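# Move glass graduated cylinder between shelved benches, standing upright

## Task

Pick up the glass graduated cylinder from the shelved bench by the door and set it standing upright on the work surface of the shelved bench by the window. It fails if the cylinder tips over, touches the floor, drops more than a few centimetres or is knocked hard enough to break. When done, release it and move the robot away so that nothing but the bench supports it. It also fails if the robot falls over or ends up tilted.

## Robot and tools

Robot: a wheeled base with a vertical column, a tilting head and two six-joint arms (left and right), each ending in a two-finger gripper. Folded, as it starts, it is 0.73 m long, 0.62 m wide and 1.88 m tall, with its front 0.40 m ahead of the column. The base only drives straight or turns in place; it cannot move sideways. A loose object may occasionally be nudged by an outside push.

Frames: the base frame has its origin on the floor under the column, midway between the drive wheels, with x forward, y to the left and z up. left_hand and right_hand are reported in this frame as the point where the fingers meet; the tips reach 8 mm further. The hand's z axis runs along the fingers (quat_wxyz maps (0,0,1) onto it) and its y axis along the opening direction. The odometry frame is the base frame at the start. base_odometry counts wheel turns only, so slip shows up as travel. Heading is positive to the left, from -3.142 to 3.142.

execute_actions: argument actions is a list holding one action, or none (an empty list just reports state and pictures). An action may have base, joints, or both, plus optional speeds; its motions start together. base takes exactly one key: translate_m, a relative drive from where the base is now, in metres, forward positive, -3 to 3; or rotate_rad, a relative turn in place in radians, left (counter-clockwise seen from above) positive, -3.2 to 3.2. A drive or turn needing more than 8.667 s at its top speed is rejected. joints is a single dictionary covering both arms, keyed by joint name, each value an absolute target: head_tilt_rad -0.61 to 1.308 (0 level, positive looks down); left_joint1_rad / right_joint1_rad -2.879 to 2.879; joint2 0 to 3.141; joint3 0 to 3.019; joint4 -1.692 to 1.57; joint5 -1.57 to 1.57 (positive swings the hand to the robot's right); joint6 -2.094 to 2.094 (positive rolls clockwise seen from behind); left_gripper_m / right_gripper_m 0 to 0.093, the fingertip gap in metres. Done tolerances are ±0.03, ±0.045, ±0.14, ±0.09, ±0.055, ±0.03, ±0.035 and ±0.003 for head, joints 1 to 6 and gripper. speeds caps top speed for that action: translate_m 0.05 to 0.8 m/s, rotate_rad 0.1 to 1 rad/s (the top is the default); it does not slow the arms. cameras picks which images come back: cam_head_left, cam_head_right, cam_left_wrist, cam_right_wrist, nav_camera or all; omitted or null gives all, [] gives none. Unknown keys or out-of-range values reject the whole call. Joints left out may keep pushing toward old targets.

wait: seconds 0 to 10; commands nothing and returns state and images. zoom_image: camera plus region [x0, y0, x1, y1] in pixels of that camera's latest full image, top-left origin, no larger than 504 by 504. finished_scene: scene, the number of the current scene; ends it permanently once the robot has held the last command, and reports success.

Arm geometry (typical): with joint1 at -1.57 (left) or 1.57 (right) and joints 5, 6 at 0, the arm lies in a forward vertical plane 0.23 m beside the column. Let a = j2 - 0.35, b = 1.05 + j2 - j3, c = b - j4 (c = 1.57 means fingers pointing down). Hand ahead = 0.12 + 0.39 sin a + 0.38 cos b + 0.25 cos c; up = 1.46 + 0.39 cos a - 0.38 sin b - 0.25 sin c. Example: j2, j3, j4 = 0.93, 0.78, 0.14 gives 0.60 m ahead, 1.21 m up. Real hands sit up to 5 cm lower and nearer the column (more under load); trust reported hand positions. Reach is about 1 m from the shoulder, lowest about 0.47 m up, so never the floor. A light load like the cylinder is held well with fingers down, 0.65 to 1.6 m up and out to 0.6 m ahead.

Gripper: fingers 7 cm long; outer span 1 cm over the opening at the tips, 5 cm at the base; body behind is 10 cm wide, 7 cm thick; wrist camera sticks out 11 cm on one side. To grasp, command an opening smaller than the object; off_target is then expected. An opening staying 0.002 m or more above target means something is held. Small joint changes (under about 0.03 rad, 0.08 for joints 2 and 3) may not move at all. For gentle contact, step about 0.05 rad per call from the last target. Lifting a lowered hand may first pull it a few cm toward the column.

Results: base_status and joint_status per motion: done, off_target, time_out, contact_stop (base only, a wheel stalled: back off 0.05 m before retrying or turning), not_followed and joint command not followed with a cause line (a self-collision check withheld arm targets; move the offending joints at least 0.05 rad back, or move the other arm). on_its_own lists uncommanded behaviour; held at is a held target, not a position. A blocked arm keeps pushing and may overheat; send its reported joint positions back as targets to relax it (a loaded arm sags slightly each time). If turned_by_wheels and turned_by_imu disagree by more than about 4% and at least 0.05 rad, the base hit something or slipped. base_tilt is in degrees; a forward drop of 0.5 or more during a move means it is leaning back. Pushing the base hard for about 3 s cuts the wheel motors for 2 s (wheel_motors_off = 1). motor_effort gives wheel effort in percent, bracket = peak. Motor temperatures: warning at 85 °C, the arm drops its hold at 100 °C.

Cameras: head cameras look ahead and down by head_tilt_rad. Wrist cameras look along the fingers, tilted 0.62 rad toward the hand's +x; closed fingertips sit at the picture centre. nav_camera is at the base front, 0.23 m up. Calibration is only approximate.

Avoid: dropping or knocking the glass, setting it down from height, table tops catching the column (0.30 to 1.20 m high), arms hitting each other, and leaving the cylinder touching the gripper at the end.

Each tool is called after "Emit:" by a JSON object that holds its "api" and its "payload".

## Session

Emit:
{"api": "execute_actions", "payload": {"actions": []}}

Scene clock: 0.00 s.
Joint torques (N m, as the arm reports them, + toward a larger angle): no reading
Motor temperatures (°C, as the motors report them): left_arm=[22 23 22 24 25 21] | right_arm=[24 24 24 24 25 23]
base_odometry: x=+0.000 y=+0.000 heading=+0.000 (m, m, rad; odometry frame)
turned_by_wheels: +0.000 (rad since the last result)
turned_by_imu: +0.000 (rad since the last result)
base_tilt: forward=+0.3 right=-0.9 (deg)
base_status: not commanded
joint_positions: head_tilt_rad=+0.868 left_joint1_rad=-1.574 left_joint2_rad=+0.892 left_joint3_rad=+0.419 left_joint4_rad=-0.987 left_joint5_rad=+0.046 left_joint6_rad=+0.080 left_gripper_m=+0.094 right_joint1_rad=+1.561 right_joint2_rad=+0.913 right_joint3_rad=+0.386 right_joint4_rad=-0.937 right_joint5_rad=+0.052 right_joint6_rad=+0.096 right_gripper_m=+0.095
joint_status: not commanded
wheel_motors_off: 0
motor_effort: left_wheel=+3 right_wheel=+0 (%)
left_hand: x=+0.1450 y=+0.2161 z=+1.2582 quat_wxyz=(+0.450, -0.027, -0.892, +0.039) (m; base frame)
right_hand: x=+0.1306 y=-0.2362 z=+1.2543 quat_wxyz=(+0.452, -0.035, -0.890, +0.047) (m; base frame)
pictures: cam_head_left, cam_head_right, cam_left_wrist, cam_right_wrist, nav_camera
Images, in order (width x height): cam_head_left 504x504, cam_head_right 504x504, cam_left_wrist 616x616, cam_right_wrist 616x616, nav_camera 504x504.

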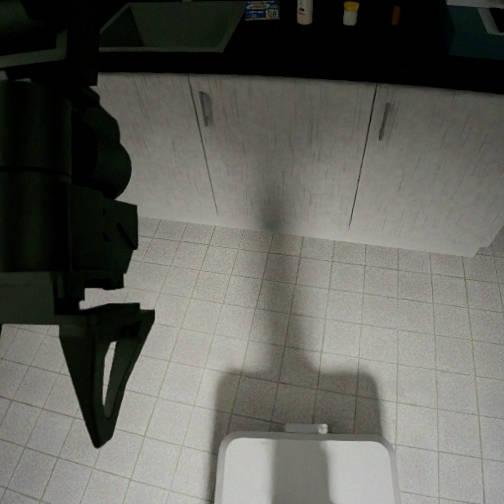

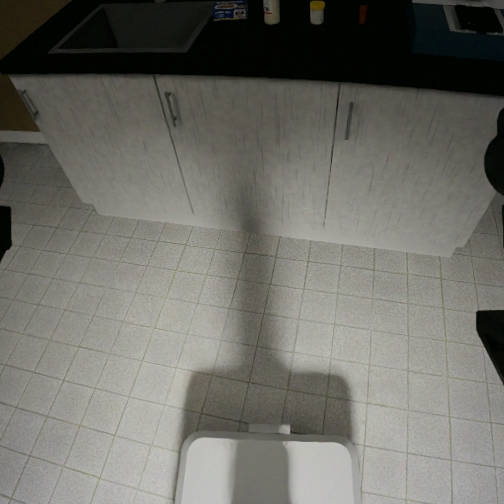

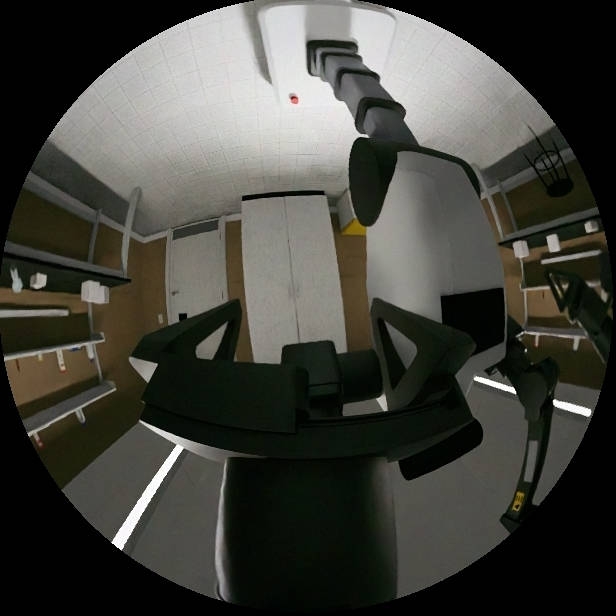

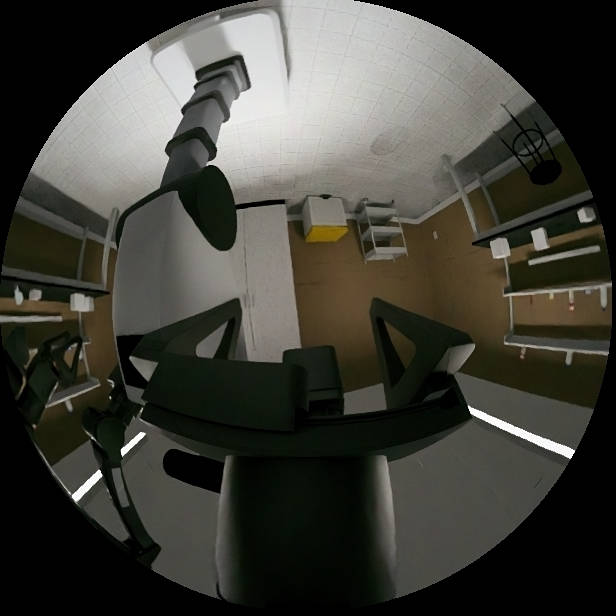

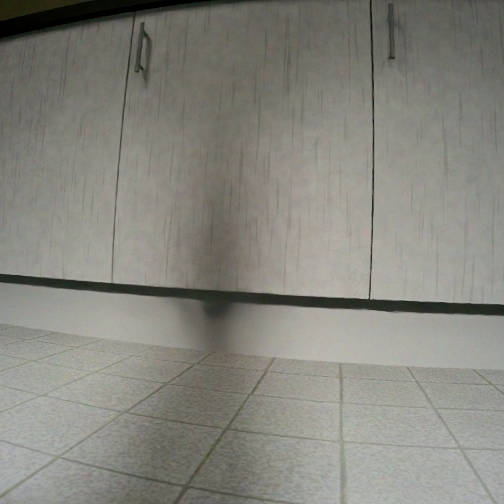

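Emit:
{"api": "execute_actions", "payload": {"actions": [{"base":{"rotate_rad":1.57},"joints":{"head_tilt_rad":0.2}}], "cameras": ["cam_head_left","cam_head_right"]}}

Scene clock: 3.27 s.
Joint torques (N m, as the arm reports them, + toward a larger angle): left_arm=[-1.76 -7.82 -1.47 -1.76 -0.15  0.11] | right_arm=[-0.26 -6.94 -0.82 -1.05 -0.12  0.02]
Motor temperatures (°C, as the motors report them): left_arm=[22 24 22 24 25 21] | right_arm=[24 24 24 24 25 23]
base_odometry: x=+0.000 y=+0.000 heading=+1.570 (m, m, rad; odometry frame)
turned_by_wheels: +1.570 (rad since the last result)
turned_by_imu: +1.567 (rad since the last result)
base_tilt: forward=+0.3 right=-0.9 (deg)
base_status: done
joint_positions: head_tilt_rad=+0.220 left_joint1_rad=-1.574 left_joint2_rad=+0.892 left_joint3_rad=+0.419 left_joint4_rad=-0.987 left_joint5_rad=+0.046 left_joint6_rad=+0.080 left_gripper_m=+0.094 right_joint1_rad=+1.561 right_joint2_rad=+0.913 right_joint3_rad=+0.386 right_joint4_rad=-0.937 right_joint5_rad=+0.052 right_joint6_rad=+0.096 right_gripper_m=+0.095
joint_status: all done
wheel_motors_off: 0
motor_effort: left_wheel=-2(56) right_wheel=+2(31) (%)
left_hand: x=+0.1450 y=+0.2161 z=+1.2582 quat_wxyz=(+0.450, -0.027, -0.892, +0.039) (m; base frame)
right_hand: x=+0.1306 y=-0.2362 z=+1.2543 quat_wxyz=(+0.452, -0.035, -0.890, +0.047) (m; base frame)
pictures: cam_head_left, cam_head_right
camera_calibration (this result's frames):
cam_head_left: T_world_to_cam=[[0.0903761, -0.995686, -0.0210099, 0.0799781], [-0.268346, -0.00403036, -0.963314, 1.50291], [0.959074, 0.0926985, -0.267553, 0.286912], [0, 0, 0, 1]] pos_world=[0.120901, 0.059094, 1.52622]
cam_head_right: T_world_to_cam=[[0.0674936, -0.997671, -0.00990877, -0.0419546], [-0.272973, -0.00891267, -0.96198, 1.49867], [0.959651, 0.0676324, -0.272939, 0.288751], [0, 0, 0, 1]] pos_world=[0.134827, -0.0480286, 1.52008]
Images, in order (width x height): cam_head_left 504x504, cam_head_right 504x504.

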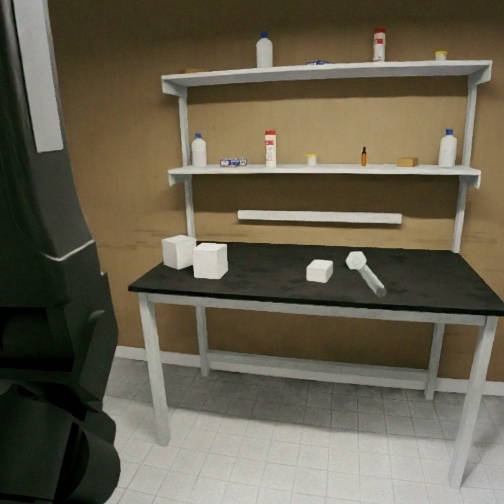

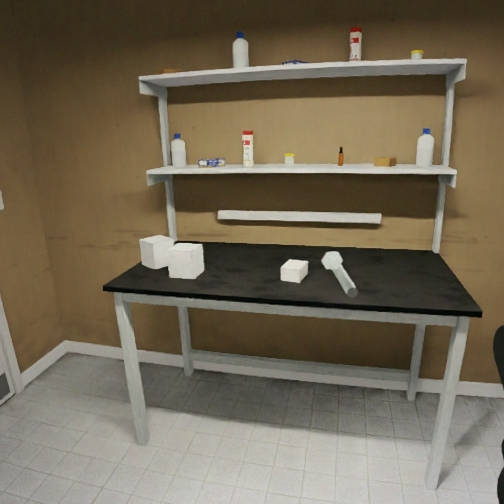

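Emit:
{"api": "execute_actions", "payload": {"actions": [{"base":{"rotate_rad":-0.052},"joints":{"head_tilt_rad":0.7,"right_joint1_rad":1.57,"right_joint2_rad":1.47,"right_joint3_rad":1.70,"right_joint4_rad":-0.745,"right_joint5_rad":0,"right_joint6_rad":0}}], "cameras": []}}

Emit:
{"api": "execute_actions", "payload": {"actions": [{"base":{"translate_m":1.2}}], "cameras": ["cam_head_right","cam_right_wrist"]}}

Scene clock: 6.97 s.
Joint torques (N m, as the arm reports them, + toward a larger angle): left_arm=[-2.16 -8.4  -1.58 -1.88 -0.17  0.15] | right_arm=[  0.39 -22.22   8.22   0.79  -0.27  -0.06]
Motor temperatures (°C, as the motors report them): left_arm=[22 24 22 24 25 21] | right_arm=[24 24 24 24 25 23]
base_odometry: x=+0.000 y=+0.000 heading=+1.518 (m, m, rad; odometry frame)
turned_by_wheels: -0.051 (rad since the last result)
turned_by_imu: -0.052 (rad since the last result)
base_tilt: forward=+0.3 right=-0.9 (deg)
base_status: done
joint_positions: head_tilt_rad=+0.703 left_joint1_rad=-1.574 left_joint2_rad=+0.892 left_joint3_rad=+0.419 left_joint4_rad=-0.987 left_joint5_rad=+0.046 left_joint6_rad=+0.080 left_gripper_m=+0.094 right_joint1_rad=+1.562 right_joint2_rad=+1.470 right_joint3_rad=+1.685 right_joint4_rad=-0.751 right_joint5_rad=+0.004 right_joint6_rad=+0.006 right_gripper_m=+0.095
joint_status: all done
wheel_motors_off: 0
motor_effort: left_wheel=+5(20) right_wheel=-4(17) (%)
left_hand: x=+0.1450 y=+0.2161 z=+1.2582 quat_wxyz=(+0.450, -0.027, -0.892, +0.039) (m; base frame)
right_hand: x=+0.7249 y=-0.2316 z=+1.0944 quat_wxyz=(+0.006, -0.005, -1.000, +0.006) (m; base frame)
pictures: none
No camera images: the call's "cameras" was empty. Leave "cameras" out to get every camera's image.

Scene clock: 10.33 s.
Joint torques (N m, as the arm reports them, + toward a larger angle): left_arm=[-0.89 -7.93 -1.73 -1.94 -0.12  0.11] | right_arm=[  0.27 -24.3    9.03   0.46  -0.28  -0.06]
Motor temperatures (°C, as the motors report them): left_arm=[22 24 22 24 25 21] | right_arm=[24 25 25 24 25 23]
base_odometry: x=+0.062 y=+1.198 heading=+1.519 (m, m, rad; odometry frame)
turned_by_wheels: +0.001 (rad since the last result)
turned_by_imu: +0.005 (rad since the last result)
base_tilt: forward=+0.3 right=-0.9 (deg)
base_status: done
joint_positions: head_tilt_rad=+0.703 left_joint1_rad=-1.574 left_joint2_rad=+0.892 left_joint3_rad=+0.420 left_joint4_rad=-0.987 left_joint5_rad=+0.046 left_joint6_rad=+0.080 left_gripper_m=+0.094 right_joint1_rad=+1.564 right_joint2_rad=+1.496 right_joint3_rad=+1.671 right_joint4_rad=-0.744 right_joint5_rad=+0.004 right_joint6_rad=+0.006 right_gripper_m=+0.095
joint_status: not commanded
wheel_motors_off: 0
motor_effort: left_wheel=+2(73) right_wheel=+0(48) (%)
left_hand: x=+0.1458 y=+0.2161 z=+1.2580 quat_wxyz=(+0.449, -0.027, -0.892, +0.039) (m; base frame)
right_hand: x=+0.7097 y=-0.2307 z=+1.0756 quat_wxyz=(+0.023, -0.005, -1.000, +0.005) (m; base frame)
pictures: cam_head_right, cam_right_wrist
camera_calibration (this result's frames):
cam_head_right: T_world_to_cam=[[0.0551411, -0.997671, -0.0401626, 0.00525394], [-0.689062, -0.00891267, -0.724647, 1.15398], [0.722601, 0.0676324, -0.687948, 0.939718], [0, 0, 0, 1]] pos_world=[0.115831, -0.0480286, 1.48292]
cam_right_wrist: T_world_to_cam=[[0.00825789, -0.99991, 0.010558, -0.249517], [-0.790307, -0.0000572609, 0.612711, -0.0929952], [-0.612655, -0.0134038, -0.790237, 1.40596], [0, 0, 0, 1]] pos_world=[0.789932, -0.230655, 1.17065]
Images, in order (width x height): cam_head_right 504x504, cam_right_wrist 616x616.

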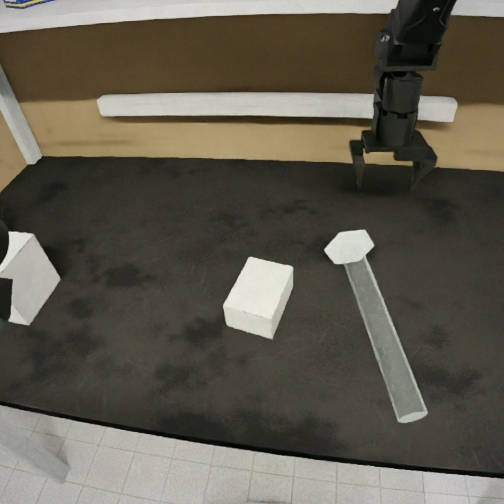

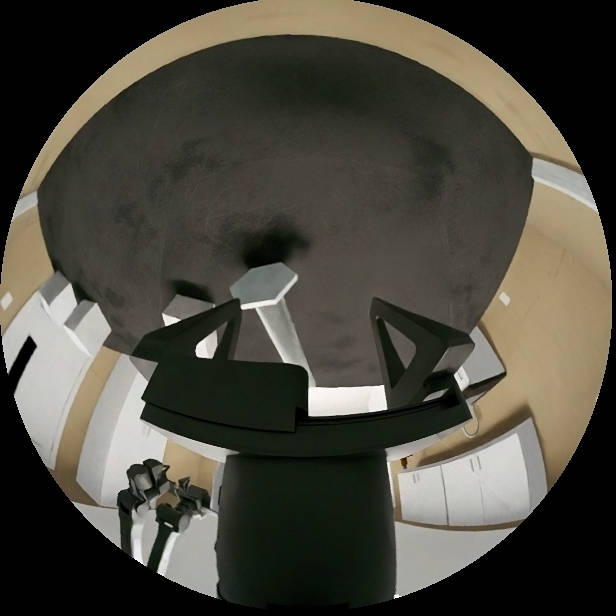

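Emit:
{"api": "execute_actions", "payload": {"actions": [{"joints":{"right_joint2_rad":1.664,"right_joint3_rad":1.473,"right_joint4_rad":-0.33,"right_joint6_rad":-0.13}}], "cameras": ["cam_head_right","cam_right_wrist"]}}

Scene clock: 12.73 s.
Joint torques (N m, as the arm reports them, + toward a larger angle): left_arm=[-1.23 -8.58 -1.58 -2.23 -0.13  0.15] | right_arm=[  0.15 -11.86   3.57   1.02   0.58  -0.02]
Motor temperatures (°C, as the motors report them): left_arm=[22 24 22 24 25 21] | right_arm=[24 25 25 24 25 23]
base_odometry: x=+0.062 y=+1.198 heading=+1.519 (m, m, rad; odometry frame)
turned_by_wheels: +0.000 (rad since the last result)
turned_by_imu: +0.000 (rad since the last result)
base_tilt: forward=+0.3 right=-0.9 (deg)
base_status: not commanded
joint_positions: head_tilt_rad=+0.703 left_joint1_rad=-1.574 left_joint2_rad=+0.892 left_joint3_rad=+0.420 left_joint4_rad=-0.987 left_joint5_rad=+0.046 left_joint6_rad=+0.080 left_gripper_m=+0.094 right_joint1_rad=+1.565 right_joint2_rad=+1.556 right_joint3_rad=+1.491 right_joint4_rad=-0.337 right_joint5_rad=-0.022 right_joint6_rad=-0.128 right_gripper_m=+0.095
joint_status: all done
wheel_motors_off: 0
motor_effort: left_wheel=+5(11) right_wheel=-3(3) (%)
left_hand: x=+0.1458 y=+0.2161 z=+1.2580 quat_wxyz=(+0.449, -0.027, -0.892, +0.039) (m; base frame)
right_hand: x=+0.6828 y=-0.2255 z=+1.0055 quat_wxyz=(-0.061, +0.063, -0.996, -0.005) (m; base frame)
pictures: cam_head_right, cam_right_wrist
camera_calibration (this result's frames):
cam_head_right: T_world_to_cam=[[0.0551402, -0.997671, -0.0401638, 0.00525586], [-0.689078, -0.00891267, -0.724632, 1.15395], [0.722586, 0.0676324, -0.687964, 0.939743], [0, 0, 0, 1]] pos_world=[0.11583, -0.0480286, 1.48291]
cam_right_wrist: T_world_to_cam=[[0.144093, -0.989563, 0.00142429, -0.324545], [-0.872526, -0.126372, 0.471942, 0.0979485], [-0.466837, -0.0692463, -0.881628, 1.31389], [0, 0, 0, 1]] pos_world=[0.7456, -0.217797, 1.1126]
Images, in order (width x height): cam_head_right 504x504, cam_right_wrist 616x616.

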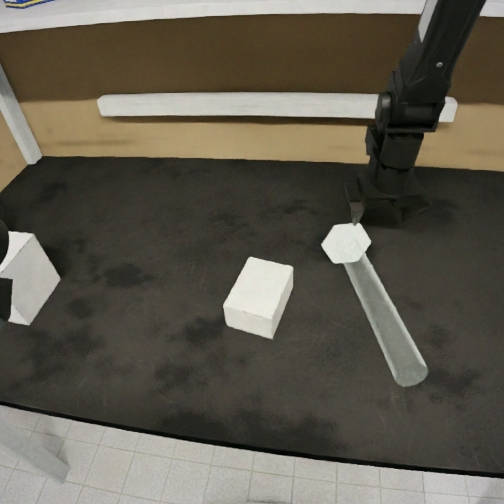

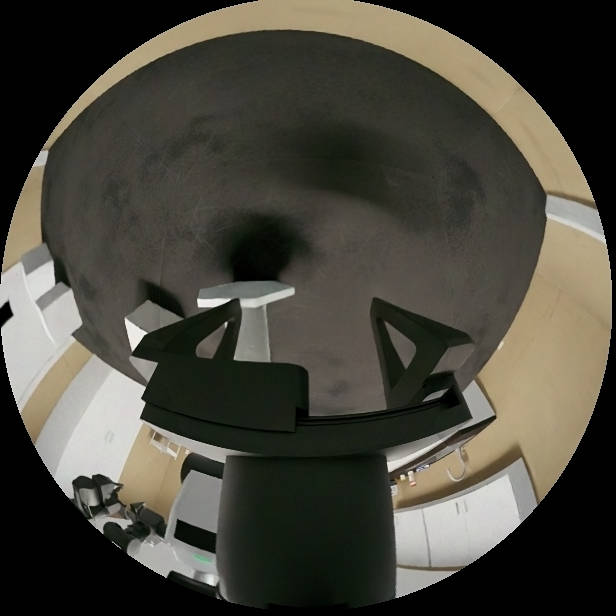

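Emit:
{"api": "execute_actions", "payload": {"actions": [{"joints":{"right_joint1_rad":1.63,"right_joint2_rad":1.28,"right_joint3_rad":1.05,"right_joint4_rad":-0.29,"right_joint6_rad":-0.2}}], "cameras": ["cam_head_right","cam_right_wrist"]}}

Scene clock: 14.50 s.
Joint torques (N m, as the arm reports them, + toward a larger angle): left_arm=[-0.99 -7.66 -1.72 -1.95 -0.15  0.15] | right_arm=[ -0.04 -15.61   3.47   0.5   -0.1   -0.08]
Motor temperatures (°C, as the motors report them): left_arm=[22 24 22 24 25 21] | right_arm=[24 25 25 24 25 23]
base_odometry: x=+0.062 y=+1.198 heading=+1.519 (m, m, rad; odometry frame)
turned_by_wheels: +0.000 (rad since the last result)
turned_by_imu: +0.000 (rad since the last result)
base_tilt: forward=+0.3 right=-0.8 (deg)
base_status: not commanded
joint_positions: head_tilt_rad=+0.703 left_joint1_rad=-1.574 left_joint2_rad=+0.892 left_joint3_rad=+0.420 left_joint4_rad=-0.987 left_joint5_rad=+0.046 left_joint6_rad=+0.080 left_gripper_m=+0.094 right_joint1_rad=+1.636 right_joint2_rad=+1.270 right_joint3_rad=+1.051 right_joint4_rad=-0.287 right_joint5_rad=-0.003 right_joint6_rad=-0.193 right_gripper_m=+0.095
joint_status: all done
wheel_motors_off: 0
motor_effort: left_wheel=+5(5) right_wheel=-3(4) (%)
left_hand: x=+0.1458 y=+0.2161 z=+1.2580 quat_wxyz=(+0.449, -0.027, -0.892, +0.039) (m; base frame)
right_hand: x=+0.5492 y=-0.1882 z=+1.0790 quat_wxyz=(-0.012, +0.112, -0.993, -0.029) (m; base frame)
pictures: cam_head_right, cam_right_wrist
camera_calibration (this result's frames):
cam_head_right: T_world_to_cam=[[0.0551402, -0.997671, -0.0401638, 0.00525588], [-0.689078, -0.00891267, -0.724632, 1.15395], [0.722586, 0.0676324, -0.687965, 0.939743], [0, 0, 0, 1]] pos_world=[0.11583, -0.0480286, 1.48291]
cam_right_wrist: T_world_to_cam=[[0.241006, -0.969057, -0.0533441, -0.258799], [-0.802547, -0.229899, 0.550513, -0.191348], [-0.545742, -0.0898654, -0.833121, 1.3061], [0, 0, 0, 1]] pos_world=[0.621599, -0.177409, 1.17967]
Images, in order (width x height): cam_head_right 504x504, cam_right_wrist 616x616.

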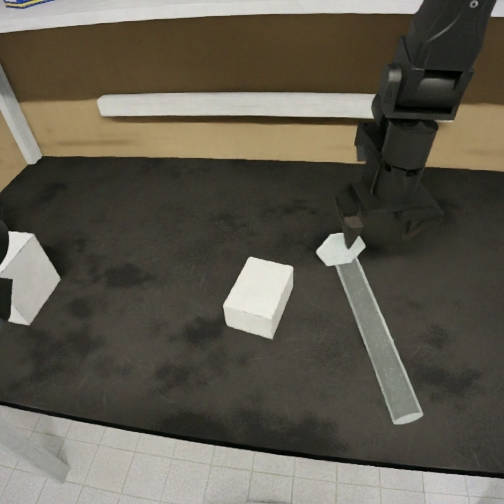

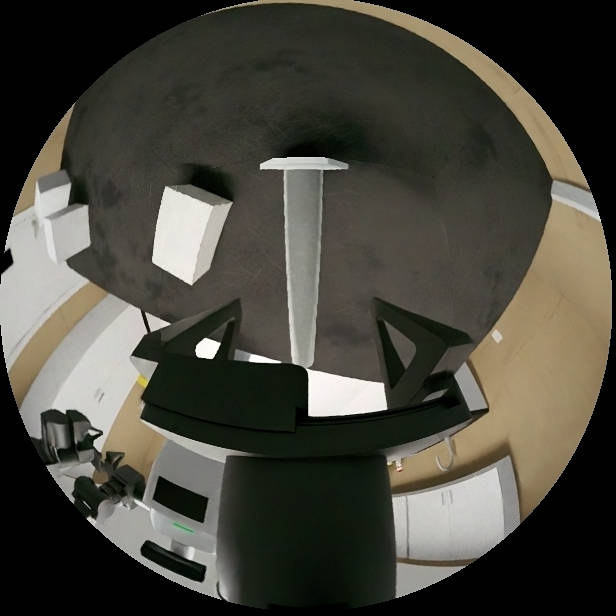

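Emit:
{"api": "execute_actions", "payload": {"actions": [{"joints":{"right_joint2_rad":1.595,"right_joint3_rad":1.232,"right_joint4_rad":-0.157}}], "cameras": ["cam_head_right","cam_right_wrist"]}}

Scene clock: 16.00 s.
Joint torques (N m, as the arm reports them, + toward a larger angle): left_arm=[-0.82 -8.28 -1.96 -1.95 -0.16  0.14] | right_arm=[  0.26 -18.83   2.74   0.6   -0.11  -0.08]
Motor temperatures (°C, as the motors report them): left_arm=[22 24 22 24 25 21] | right_arm=[24 25 25 24 25 23]
base_odometry: x=+0.062 y=+1.198 heading=+1.519 (m, m, rad; odometry frame)
turned_by_wheels: +0.000 (rad since the last result)
turned_by_imu: +0.000 (rad since the last result)
base_tilt: forward=+0.3 right=-0.8 (deg)
base_status: not commanded
joint_positions: head_tilt_rad=+0.703 left_joint1_rad=-1.574 left_joint2_rad=+0.892 left_joint3_rad=+0.420 left_joint4_rad=-0.987 left_joint5_rad=+0.046 left_joint6_rad=+0.080 left_gripper_m=+0.094 right_joint1_rad=+1.636 right_joint2_rad=+1.611 right_joint3_rad=+1.224 right_joint4_rad=-0.159 right_joint5_rad=-0.003 right_joint6_rad=-0.193 right_gripper_m=+0.095
joint_status: all done
wheel_motors_off: 0
motor_effort: left_wheel=+4(5) right_wheel=-4(4) (%)
left_hand: x=+0.1458 y=+0.2161 z=+1.2580 quat_wxyz=(+0.449, -0.027, -0.892, +0.039) (m; base frame)
right_hand: x=+0.5364 y=-0.1813 z=+0.9490 quat_wxyz=(+0.008, +0.113, -0.993, -0.030) (m; base frame)
pictures: cam_head_right, cam_right_wrist
camera_calibration (this result's frames):
cam_head_right: T_world_to_cam=[[0.0551402, -0.997671, -0.0401638, 0.00525586], [-0.689078, -0.00891267, -0.724632, 1.15395], [0.722586, 0.0676324, -0.687964, 0.939743], [0, 0, 0, 1]] pos_world=[0.11583, -0.0480286, 1.48291]
cam_right_wrist: T_world_to_cam=[[0.240902, -0.968586, -0.0617081, -0.247832], [-0.779381, -0.230951, 0.582433, -0.171351], [-0.578387, -0.0922153, -0.810533, 1.18706], [0, 0, 0, 1]] pos_world=[0.612735, -0.170156, 1.04666]
Images, in order (width x height): cam_head_right 504x504, cam_right_wrist 616x616.

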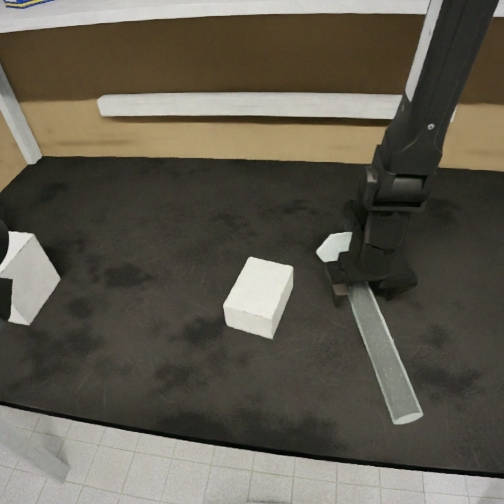

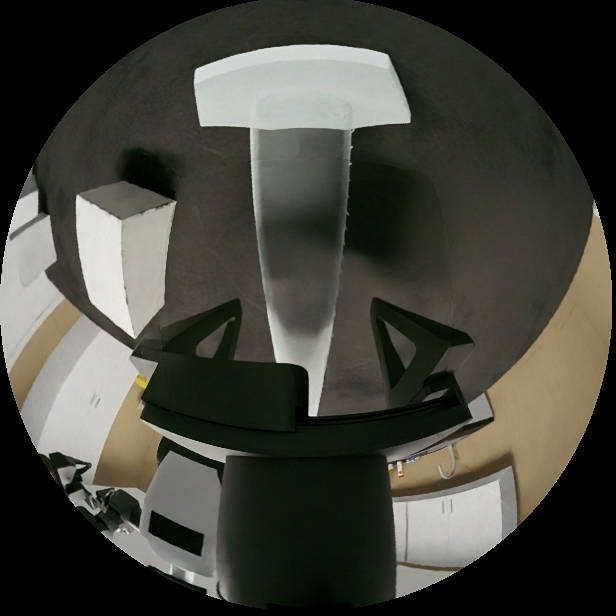

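Lower slightly more and grip.

Emit:
{"api": "execute_actions", "payload": {"actions": [{"joints":{"right_joint2_rad":1.66,"right_joint3_rad":1.27,"right_joint4_rad":-0.13}}], "cameras": []}}

Emit:
{"api": "execute_actions", "payload": {"actions": [{"joints":{"right_gripper_m":0.0}}], "cameras": ["cam_right_wrist"]}}

Scene clock: 17.07 s.
Joint torques (N m, as the arm reports them, + toward a larger angle): left_arm=[-1.43 -7.7  -1.66 -1.92 -0.14  0.07] | right_arm=[  0.25 -16.31   2.4    0.98  -0.11  -0.08]
Motor temperatures (°C, as the motors report them): left_arm=[22 24 22 24 25 21] | right_arm=[24 25 25 24 25 23]
base_odometry: x=+0.062 y=+1.198 heading=+1.519 (m, m, rad; odometry frame)
turned_by_wheels: +0.000 (rad since the last result)
turned_by_imu: +0.000 (rad since the last result)
base_tilt: forward=+0.3 right=-0.9 (deg)
base_status: not commanded
joint_positions: head_tilt_rad=+0.703 left_joint1_rad=-1.574 left_joint2_rad=+0.892 left_joint3_rad=+0.420 left_joint4_rad=-0.987 left_joint5_rad=+0.046 left_joint6_rad=+0.080 left_gripper_m=+0.094 right_joint1_rad=+1.636 right_joint2_rad=+1.641 right_joint3_rad=+1.268 right_joint4_rad=-0.141 right_joint5_rad=-0.003 right_joint6_rad=-0.193 right_gripper_m=+0.095
joint_status: all done
wheel_motors_off: 0
motor_effort: left_wheel=+5(6) right_wheel=-4(4) (%)
left_hand: x=+0.1458 y=+0.2161 z=+1.2580 quat_wxyz=(+0.449, -0.027, -0.892, +0.039) (m; base frame)
right_hand: x=+0.5530 y=-0.1802 z=+0.9387 quat_wxyz=(-0.008, +0.112, -0.993, -0.029) (m; base frame)
pictures: none
No camera images: the call's "cameras" was empty. Leave "cameras" out to get every camera's image.

Scene clock: 17.80 s.
Joint torques (N m, as the arm reports them, + toward a larger angle): left_arm=[-2.12 -8.43 -1.76 -1.89 -0.1   0.16] | right_arm=[  0.25 -16.18   2.4    0.99  -0.12  -0.06]
Motor temperatures (°C, as the motors report them): left_arm=[22 24 22 24 25 21] | right_arm=[24 25 25 24 25 23]
base_odometry: x=+0.062 y=+1.198 heading=+1.519 (m, m, rad; odometry frame)
turned_by_wheels: +0.000 (rad since the last result)
turned_by_imu: +0.000 (rad since the last result)
base_tilt: forward=+0.3 right=-0.8 (deg)
base_status: not commanded
joint_positions: head_tilt_rad=+0.703 left_joint1_rad=-1.574 left_joint2_rad=+0.892 left_joint3_rad=+0.420 left_joint4_rad=-0.987 left_joint5_rad=+0.046 left_joint6_rad=+0.080 left_gripper_m=+0.094 right_joint1_rad=+1.636 right_joint2_rad=+1.641 right_joint3_rad=+1.268 right_joint4_rad=-0.140 right_joint5_rad=-0.002 right_joint6_rad=-0.194 right_gripper_m=+0.042
joint_status: right_gripper_m off_target (ended at +0.042, target +0.000)
wheel_motors_off: 0
motor_effort: left_wheel=+5(5) right_wheel=-4(4) (%)
left_hand: x=+0.1458 y=+0.2161 z=+1.2580 quat_wxyz=(+0.449, -0.027, -0.892, +0.039) (m; base frame)
right_hand: x=+0.5531 y=-0.1805 z=+0.9386 quat_wxyz=(-0.008, +0.113, -0.993, -0.029) (m; base frame)
pictures: cam_right_wrist
camera_calibration (this result's frames):
cam_right_wrist: T_world_to_cam=[[0.242304, -0.968689, -0.0541298, -0.259624], [-0.798201, -0.230753, 0.556442, -0.117248], [-0.55151, -0.0916216, -0.829121, 1.19107], [0, 0, 0, 1]] pos_world=[0.626209, -0.169423, 1.03873]
Images, in order (width x height): cam_right_wrist 616x616.

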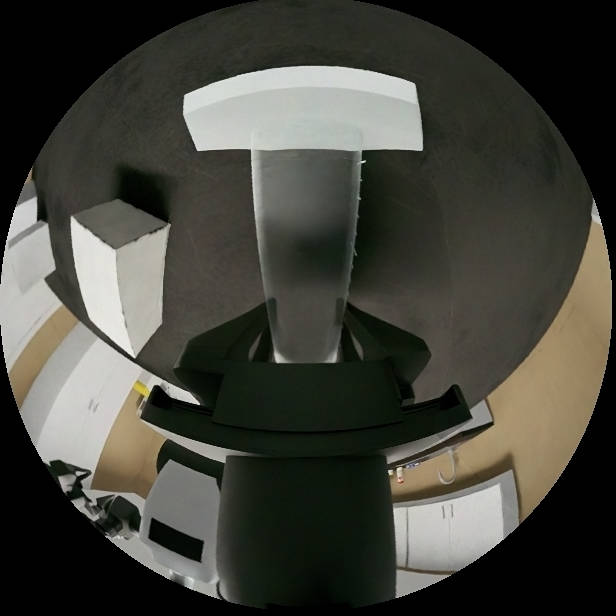

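Emit:
{"api": "execute_actions", "payload": {"actions": [{"joints":{"right_joint2_rad":1.28,"right_joint3_rad":1.05,"right_joint4_rad":-0.29}}], "cameras": []}}

Emit:
{"api": "execute_actions", "payload": {"actions": [{"joints":{"right_joint1_rad":1.45,"right_joint6_rad":-1.6}}], "cameras": []}}

Emit:
{"api": "execute_actions", "payload": {"actions": [{"joints":{"right_joint2_rad":1.6,"right_joint3_rad":1.24,"right_joint4_rad":-0.15}}], "cameras": ["cam_head_right"]}}

Scene clock: 19.63 s.
Joint torques (N m, as the arm reports them, + toward a larger angle): left_arm=[-2.03 -8.49 -1.79 -2.03 -0.14  0.14] | right_arm=[ -0.05 -16.11   3.48   0.75  -0.12  -0.06]
Motor temperatures (°C, as the motors report them): left_arm=[22 24 22 24 25 21] | right_arm=[24 25 25 24 25 23]
base_odometry: x=+0.062 y=+1.198 heading=+1.519 (m, m, rad; odometry frame)
turned_by_wheels: +0.000 (rad since the last result)
turned_by_imu: +0.000 (rad since the last result)
base_tilt: forward=+0.3 right=-0.9 (deg)
base_status: not commanded
joint_positions: head_tilt_rad=+0.703 left_joint1_rad=-1.574 left_joint2_rad=+0.892 left_joint3_rad=+0.420 left_joint4_rad=-0.987 left_joint5_rad=+0.046 left_joint6_rad=+0.080 left_gripper_m=+0.094 right_joint1_rad=+1.636 right_joint2_rad=+1.273 right_joint3_rad=+1.051 right_joint4_rad=-0.294 right_joint5_rad=-0.002 right_joint6_rad=-0.194 right_gripper_m=+0.042
joint_status: all done
wheel_motors_off: 0
motor_effort: left_wheel=+5(5) right_wheel=-3(4) (%)
left_hand: x=+0.1458 y=+0.2161 z=+1.2580 quat_wxyz=(+0.449, -0.027, -0.892, +0.039) (m; base frame)
right_hand: x=+0.5462 y=-0.1885 z=+1.0775 quat_wxyz=(-0.007, +0.113, -0.993, -0.029) (m; base frame)
pictures: none
No camera images: the call's "cameras" was empty. Leave "cameras" out to get every camera's image.

Scene clock: 21.30 s.
Joint torques (N m, as the arm reports them, + toward a larger angle): left_arm=[-1.85 -7.79 -1.62 -1.91 -0.07  0.1 ] | right_arm=[ -1.15 -15.81   3.44   0.65  -0.2   -0.05]
Motor temperatures (°C, as the motors report them): left_arm=[22 24 22 24 25 21] | right_arm=[24 25 25 24 25 23]
base_odometry: x=+0.062 y=+1.198 heading=+1.519 (m, m, rad; odometry frame)
turned_by_wheels: +0.000 (rad since the last result)
turned_by_imu: +0.000 (rad since the last result)
base_tilt: forward=+0.3 right=-0.9 (deg)
base_status: not commanded
joint_positions: head_tilt_rad=+0.703 left_joint1_rad=-1.574 left_joint2_rad=+0.892 left_joint3_rad=+0.420 left_joint4_rad=-0.987 left_joint5_rad=+0.046 left_joint6_rad=+0.080 left_gripper_m=+0.094 right_joint1_rad=+1.445 right_joint2_rad=+1.273 right_joint3_rad=+1.051 right_joint4_rad=-0.294 right_joint5_rad=+0.001 right_joint6_rad=-1.594 right_gripper_m=+0.042
joint_status: all done
wheel_motors_off: 0
motor_effort: left_wheel=+4(5) right_wheel=-3(4) (%)
left_hand: x=+0.1458 y=+0.2161 z=+1.2580 quat_wxyz=(+0.449, -0.027, -0.892, +0.039) (m; base frame)
right_hand: x=+0.5445 y=-0.2964 z=+1.0804 quat_wxyz=(+0.037, +0.692, -0.720, +0.041) (m; base frame)
pictures: none
No camera images: the call's "cameras" was empty. Leave "cameras" out to get every camera's image.

Scene clock: 22.40 s.
Joint torques (N m, as the arm reports them, + toward a larger angle): left_arm=[-1.87 -7.14 -1.68 -1.82 -0.15  0.11] | right_arm=[ -1.74 -18.61   3.04   0.52   0.09  -0.03]
Motor temperatures (°C, as the motors report them): left_arm=[22 24 22 24 25 21] | right_arm=[24 25 25 24 25 23]
base_odometry: x=+0.062 y=+1.198 heading=+1.519 (m, m, rad; odometry frame)
turned_by_wheels: +0.000 (rad since the last result)
turned_by_imu: +0.000 (rad since the last result)
base_tilt: forward=+0.3 right=-0.9 (deg)
base_status: not commanded
joint_positions: head_tilt_rad=+0.703 left_joint1_rad=-1.574 left_joint2_rad=+0.892 left_joint3_rad=+0.420 left_joint4_rad=-0.987 left_joint5_rad=+0.046 left_joint6_rad=+0.080 left_gripper_m=+0.094 right_joint1_rad=+1.445 right_joint2_rad=+1.617 right_joint3_rad=+1.229 right_joint4_rad=-0.150 right_joint5_rad=-0.008 right_joint6_rad=-1.597 right_gripper_m=+0.042
joint_status: all done
wheel_motors_off: 0
motor_effort: left_wheel=+5(5) right_wheel=-4(5) (%)
left_hand: x=+0.1458 y=+0.2161 z=+1.2580 quat_wxyz=(+0.449, -0.027, -0.892, +0.039) (m; base frame)
right_hand: x=+0.5363 y=-0.3086 z=+0.9500 quat_wxyz=(+0.042, +0.693, -0.719, +0.030) (m; base frame)
pictures: cam_head_right
camera_calibration (this result's frames):
cam_head_right: T_world_to_cam=[[0.0551402, -0.997671, -0.0401638, 0.00525586], [-0.689078, -0.00891267, -0.724632, 1.15395], [0.722586, 0.0676324, -0.687964, 0.939743], [0, 0, 0, 1]] pos_world=[0.11583, -0.0480286, 1.48291]
Images, in order (width x height): cam_head_right 504x504.

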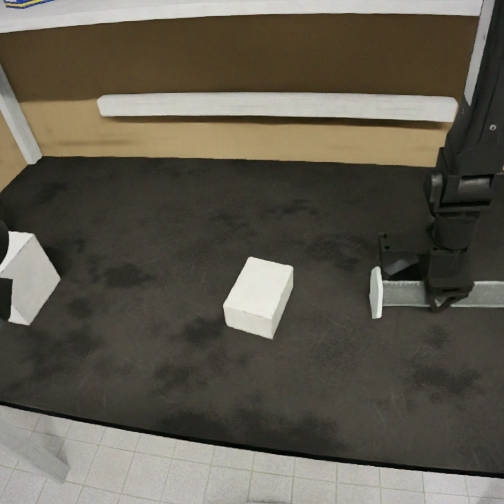

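Release, lift, flip, regrasp.

Emit:
{"api": "execute_actions", "payload": {"actions": [{"joints":{"right_gripper_m":0.093}}], "cameras": []}}

Emit:
{"api": "execute_actions", "payload": {"actions": [{"joints":{"right_joint2_rad":1.28,"right_joint3_rad":1.05,"right_joint4_rad":-0.29}}], "cameras": []}}

Emit:
{"api": "execute_actions", "payload": {"actions": [{"joints":{"right_joint6_rad":1.54}}], "cameras": []}}

Emit:
{"api": "execute_actions", "payload": {"actions": [{"joints":{"right_joint2_rad":1.63,"right_joint3_rad":1.255,"right_joint4_rad":-0.14}}], "cameras": ["cam_head_right","cam_right_wrist"]}}

Scene clock: 23.70 s.
Joint torques (N m, as the arm reports them, + toward a larger angle): left_arm=[-1.97 -7.99 -1.57 -2.02 -0.16  0.19] | right_arm=[ -1.82 -18.69   3.01   0.52   0.01  -0.03]
Motor temperatures (°C, as the motors report them): left_arm=[22 24 22 24 25 21] | right_arm=[24 25 25 24 25 23]
base_odometry: x=+0.062 y=+1.198 heading=+1.519 (m, m, rad; odometry frame)
turned_by_wheels: +0.000 (rad since the last result)
turned_by_imu: +0.000 (rad since the last result)
base_tilt: forward=+0.3 right=-0.9 (deg)
base_status: not commanded
joint_positions: head_tilt_rad=+0.703 left_joint1_rad=-1.574 left_joint2_rad=+0.892 left_joint3_rad=+0.420 left_joint4_rad=-0.987 left_joint5_rad=+0.046 left_joint6_rad=+0.080 left_gripper_m=+0.094 right_joint1_rad=+1.445 right_joint2_rad=+1.617 right_joint3_rad=+1.229 right_joint4_rad=-0.150 right_joint5_rad=-0.005 right_joint6_rad=-1.597 right_gripper_m=+0.093
joint_status: all done
wheel_motors_off: 0
motor_effort: left_wheel=+5(5) right_wheel=-4(4) (%)
left_hand: x=+0.1458 y=+0.2161 z=+1.2580 quat_wxyz=(+0.449, -0.027, -0.892, +0.039) (m; base frame)
right_hand: x=+0.5363 y=-0.3091 z=+0.9500 quat_wxyz=(+0.043, +0.693, -0.719, +0.031) (m; base frame)
pictures: none
No camera images: the call's "cameras" was empty. Leave "cameras" out to get every camera's image.

Scene clock: 24.80 s.
Joint torques (N m, as the arm reports them, + toward a larger angle): left_arm=[-1.01 -7.61 -1.52 -1.78 -0.14  0.12] | right_arm=[ -1.17 -14.88   3.62   0.43  -0.02  -0.02]
Motor temperatures (°C, as the motors report them): left_arm=[22 24 22 24 25 21] | right_arm=[24 26 25 24 25 23]
base_odometry: x=+0.062 y=+1.198 heading=+1.519 (m, m, rad; odometry frame)
turned_by_wheels: +0.000 (rad since the last result)
turned_by_imu: +0.000 (rad since the last result)
base_tilt: forward=+0.3 right=-0.9 (deg)
base_status: not commanded
joint_positions: head_tilt_rad=+0.703 left_joint1_rad=-1.574 left_joint2_rad=+0.892 left_joint3_rad=+0.420 left_joint4_rad=-0.987 left_joint5_rad=+0.046 left_joint6_rad=+0.080 left_gripper_m=+0.094 right_joint1_rad=+1.445 right_joint2_rad=+1.262 right_joint3_rad=+1.050 right_joint4_rad=-0.287 right_joint5_rad=-0.004 right_joint6_rad=-1.597 right_gripper_m=+0.093
joint_status: all done
wheel_motors_off: 0
motor_effort: left_wheel=+5(6) right_wheel=-4(4) (%)
left_hand: x=+0.1458 y=+0.2161 z=+1.2580 quat_wxyz=(+0.449, -0.027, -0.892, +0.039) (m; base frame)
right_hand: x=+0.5503 y=-0.2953 z=+1.0852 quat_wxyz=(+0.029, +0.693, -0.718, +0.046) (m; base frame)
pictures: none
No camera images: the call's "cameras" was empty. Leave "cameras" out to get every camera's image.

Scene clock: 27.13 s.
Joint torques (N m, as the arm reports them, + toward a larger angle): left_arm=[-1.55 -8.83 -1.77 -1.93 -0.1   0.13] | right_arm=[ -1.3  -14.85   3.61   0.43   0.15   0.08]
Motor temperatures (°C, as the motors report them): left_arm=[22 24 22 24 25 21] | right_arm=[24 26 25 24 25 23]
base_odometry: x=+0.062 y=+1.198 heading=+1.519 (m, m, rad; odometry frame)
turned_by_wheels: +0.000 (rad since the last result)
turned_by_imu: +0.000 (rad since the last result)
base_tilt: forward=+0.3 right=-0.9 (deg)
base_status: not commanded
joint_positions: head_tilt_rad=+0.703 left_joint1_rad=-1.574 left_joint2_rad=+0.892 left_joint3_rad=+0.420 left_joint4_rad=-0.987 left_joint5_rad=+0.046 left_joint6_rad=+0.080 left_gripper_m=+0.094 right_joint1_rad=+1.445 right_joint2_rad=+1.262 right_joint3_rad=+1.050 right_joint4_rad=-0.287 right_joint5_rad=-0.004 right_joint6_rad=+1.533 right_gripper_m=+0.093
joint_status: all done
wheel_motors_off: 0
motor_effort: left_wheel=+5(5) right_wheel=-4(4) (%)
left_hand: x=+0.1458 y=+0.2161 z=+1.2580 quat_wxyz=(+0.449, -0.027, -0.892, +0.039) (m; base frame)
right_hand: x=+0.5503 y=-0.2953 z=+1.0852 quat_wxyz=(-0.046, -0.715, -0.697, +0.029) (m; base frame)
pictures: none
No camera images: the call's "cameras" was empty. Leave "cameras" out to get every camera's image.

Scene clock: 28.30 s.
Joint torques (N m, as the arm reports them, + toward a larger angle): left_arm=[-1.62 -8.86 -1.87 -1.94 -0.1   0.14] | right_arm=[ -2.07 -18.05   2.57   0.48   0.14   0.07]
Motor temperatures (°C, as the motors report them): left_arm=[22 24 22 24 25 21] | right_arm=[24 26 25 24 25 23]
base_odometry: x=+0.062 y=+1.198 heading=+1.519 (m, m, rad; odometry frame)
turned_by_wheels: +0.000 (rad since the last result)
turned_by_imu: +0.000 (rad since the last result)
base_tilt: forward=+0.3 right=-0.9 (deg)
base_status: not commanded
joint_positions: head_tilt_rad=+0.703 left_joint1_rad=-1.574 left_joint2_rad=+0.892 left_joint3_rad=+0.420 left_joint4_rad=-0.987 left_joint5_rad=+0.046 left_joint6_rad=+0.080 left_gripper_m=+0.094 right_joint1_rad=+1.445 right_joint2_rad=+1.639 right_joint3_rad=+1.249 right_joint4_rad=-0.140 right_joint5_rad=-0.004 right_joint6_rad=+1.534 right_gripper_m=+0.093
joint_status: all done
wheel_motors_off: 0
motor_effort: left_wheel=+5(6) right_wheel=-4(5) (%)
left_hand: x=+0.1458 y=+0.2161 z=+1.2580 quat_wxyz=(+0.449, -0.027, -0.892, +0.039) (m; base frame)
right_hand: x=+0.5403 y=-0.3104 z=+0.9418 quat_wxyz=(-0.034, -0.716, -0.696, +0.040) (m; base frame)
pictures: cam_head_right, cam_right_wrist
camera_calibration (this result's frames):
cam_head_right: T_world_to_cam=[[0.0551402, -0.997671, -0.0401638, 0.00525588], [-0.689078, -0.00891267, -0.724632, 1.15395], [0.722586, 0.0676324, -0.687965, 0.939744], [0, 0, 0, 1]] pos_world=[0.11583, -0.0480286, 1.48291]
cam_right_wrist: T_world_to_cam=[[-0.999907, 0.00982214, 0.00950531, 0.532807], [0.0132119, 0.872757, 0.487976, -0.190647], [-0.00350285, 0.488056, -0.872805, 1.09971], [0, 0, 0, 1]] pos_world=[0.539128, -0.375564, 1.0478]
Images, in order (width x height): cam_head_right 504x504, cam_right_wrist 616x616.

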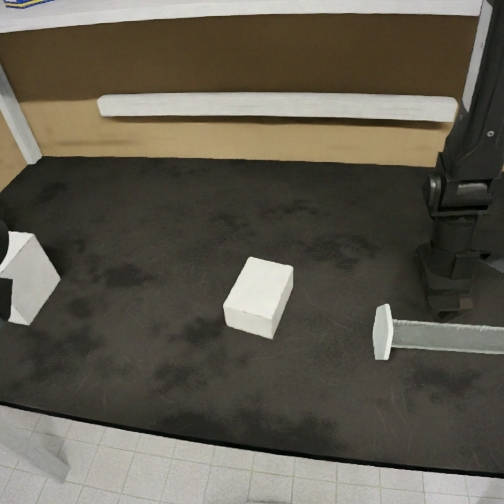

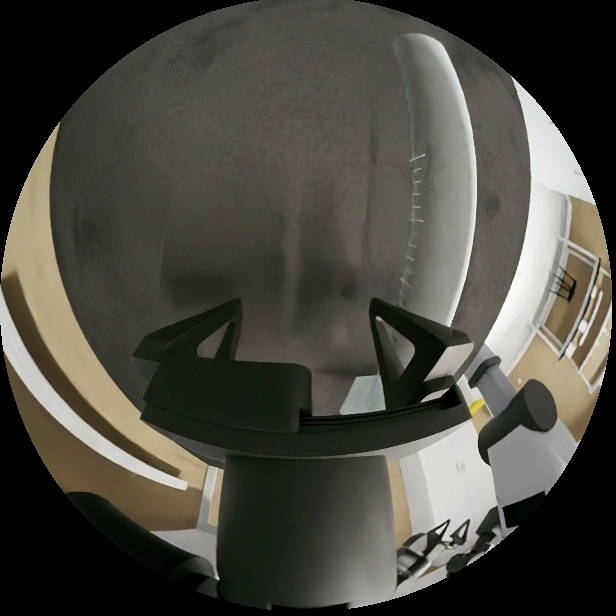

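Emit:
{"api": "execute_actions", "payload": {"actions": [{"joints":{"right_joint2_rad":1.28,"right_joint3_rad":1.05,"right_joint4_rad":-0.29}}], "cameras": []}}

Emit:
{"api": "execute_actions", "payload": {"actions": [{"base":{"translate_m":-0.08}}], "cameras": ["cam_right_wrist"]}}

Scene clock: 29.87 s.
Joint torques (N m, as the arm reports them, + toward a larger angle): left_arm=[-2.07 -8.8  -1.77 -1.75 -0.09  0.19] | right_arm=[ -1.27 -14.83   3.53   0.47   0.14   0.06]
Motor temperatures (°C, as the motors report them): left_arm=[22 24 22 24 25 21] | right_arm=[24 26 25 24 25 23]
base_odometry: x=+0.062 y=+1.198 heading=+1.519 (m, m, rad; odometry frame)
turned_by_wheels: +0.000 (rad since the last result)
turned_by_imu: +0.000 (rad since the last result)
base_tilt: forward=+0.3 right=-0.9 (deg)
base_status: not commanded
joint_positions: head_tilt_rad=+0.703 left_joint1_rad=-1.574 left_joint2_rad=+0.892 left_joint3_rad=+0.420 left_joint4_rad=-0.987 left_joint5_rad=+0.046 left_joint6_rad=+0.080 left_gripper_m=+0.094 right_joint1_rad=+1.445 right_joint2_rad=+1.261 right_joint3_rad=+1.051 right_joint4_rad=-0.288 right_joint5_rad=-0.004 right_joint6_rad=+1.535 right_gripper_m=+0.093
joint_status: all done
wheel_motors_off: 0
motor_effort: left_wheel=+5(6) right_wheel=-4(4) (%)
left_hand: x=+0.1458 y=+0.2161 z=+1.2580 quat_wxyz=(+0.449, -0.027, -0.892, +0.039) (m; base frame)
right_hand: x=+0.5507 y=-0.2953 z=+1.0854 quat_wxyz=(-0.046, -0.715, -0.697, +0.029) (m; base frame)
pictures: none
No camera images: the call's "cameras" was empty. Leave "cameras" out to get every camera's image.

Scene clock: 31.37 s.
Joint torques (N m, as the arm reports them, + toward a larger angle): left_arm=[-1.23 -8.48 -1.5  -2.06 -0.04  0.17] | right_arm=[ -1.22 -15.27   3.94   0.45   0.15   0.06]
Motor temperatures (°C, as the motors report them): left_arm=[22 24 22 24 25 21] | right_arm=[24 26 25 24 25 23]
base_odometry: x=+0.058 y=+1.118 heading=+1.518 (m, m, rad; odometry frame)
turned_by_wheels: -0.001 (rad since the last result)
turned_by_imu: -0.001 (rad since the last result)
base_tilt: forward=+0.3 right=-0.9 (deg)
base_status: done
joint_positions: head_tilt_rad=+0.704 left_joint1_rad=-1.574 left_joint2_rad=+0.891 left_joint3_rad=+0.415 left_joint4_rad=-0.987 left_joint5_rad=+0.046 left_joint6_rad=+0.080 left_gripper_m=+0.094 right_joint1_rad=+1.445 right_joint2_rad=+1.267 right_joint3_rad=+1.045 right_joint4_rad=-0.288 right_joint5_rad=-0.004 right_joint6_rad=+1.535 right_gripper_m=+0.093
joint_status: not commanded
wheel_motors_off: 0
motor_effort: left_wheel=-2(39) right_wheel=+0(39) (%)
left_hand: x=+0.1433 y=+0.2161 z=+1.2589 quat_wxyz=(+0.451, -0.026, -0.891, +0.039) (m; base frame)
right_hand: x=+0.5447 y=-0.2953 z=+1.0824 quat_wxyz=(-0.042, -0.715, -0.697, +0.033) (m; base frame)
pictures: cam_right_wrist
camera_calibration (this result's frames):
cam_right_wrist: T_world_to_cam=[[-0.999912, 0.00800114, -0.0105822, 0.556889], [0.00183957, 0.873576, 0.486685, -0.264627], [0.0131384, 0.486623, -0.873513, 1.20631], [0, 0, 0, 1]] pos_world=[0.541478, -0.360303, 1.18841]
Images, in order (width x height): cam_right_wrist 616x616.

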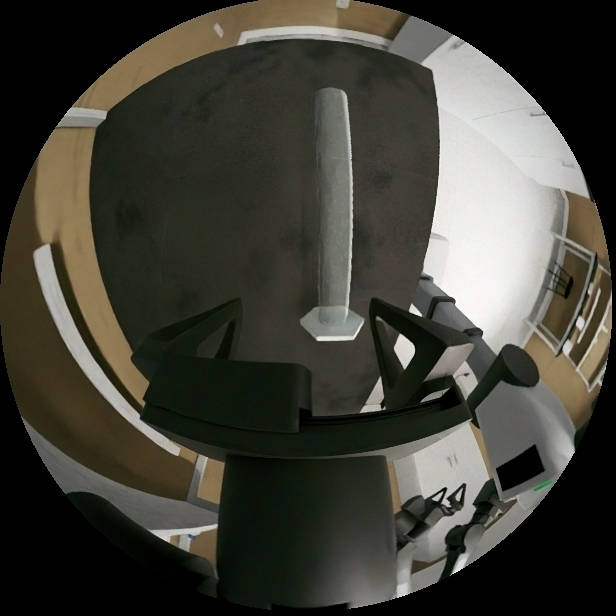

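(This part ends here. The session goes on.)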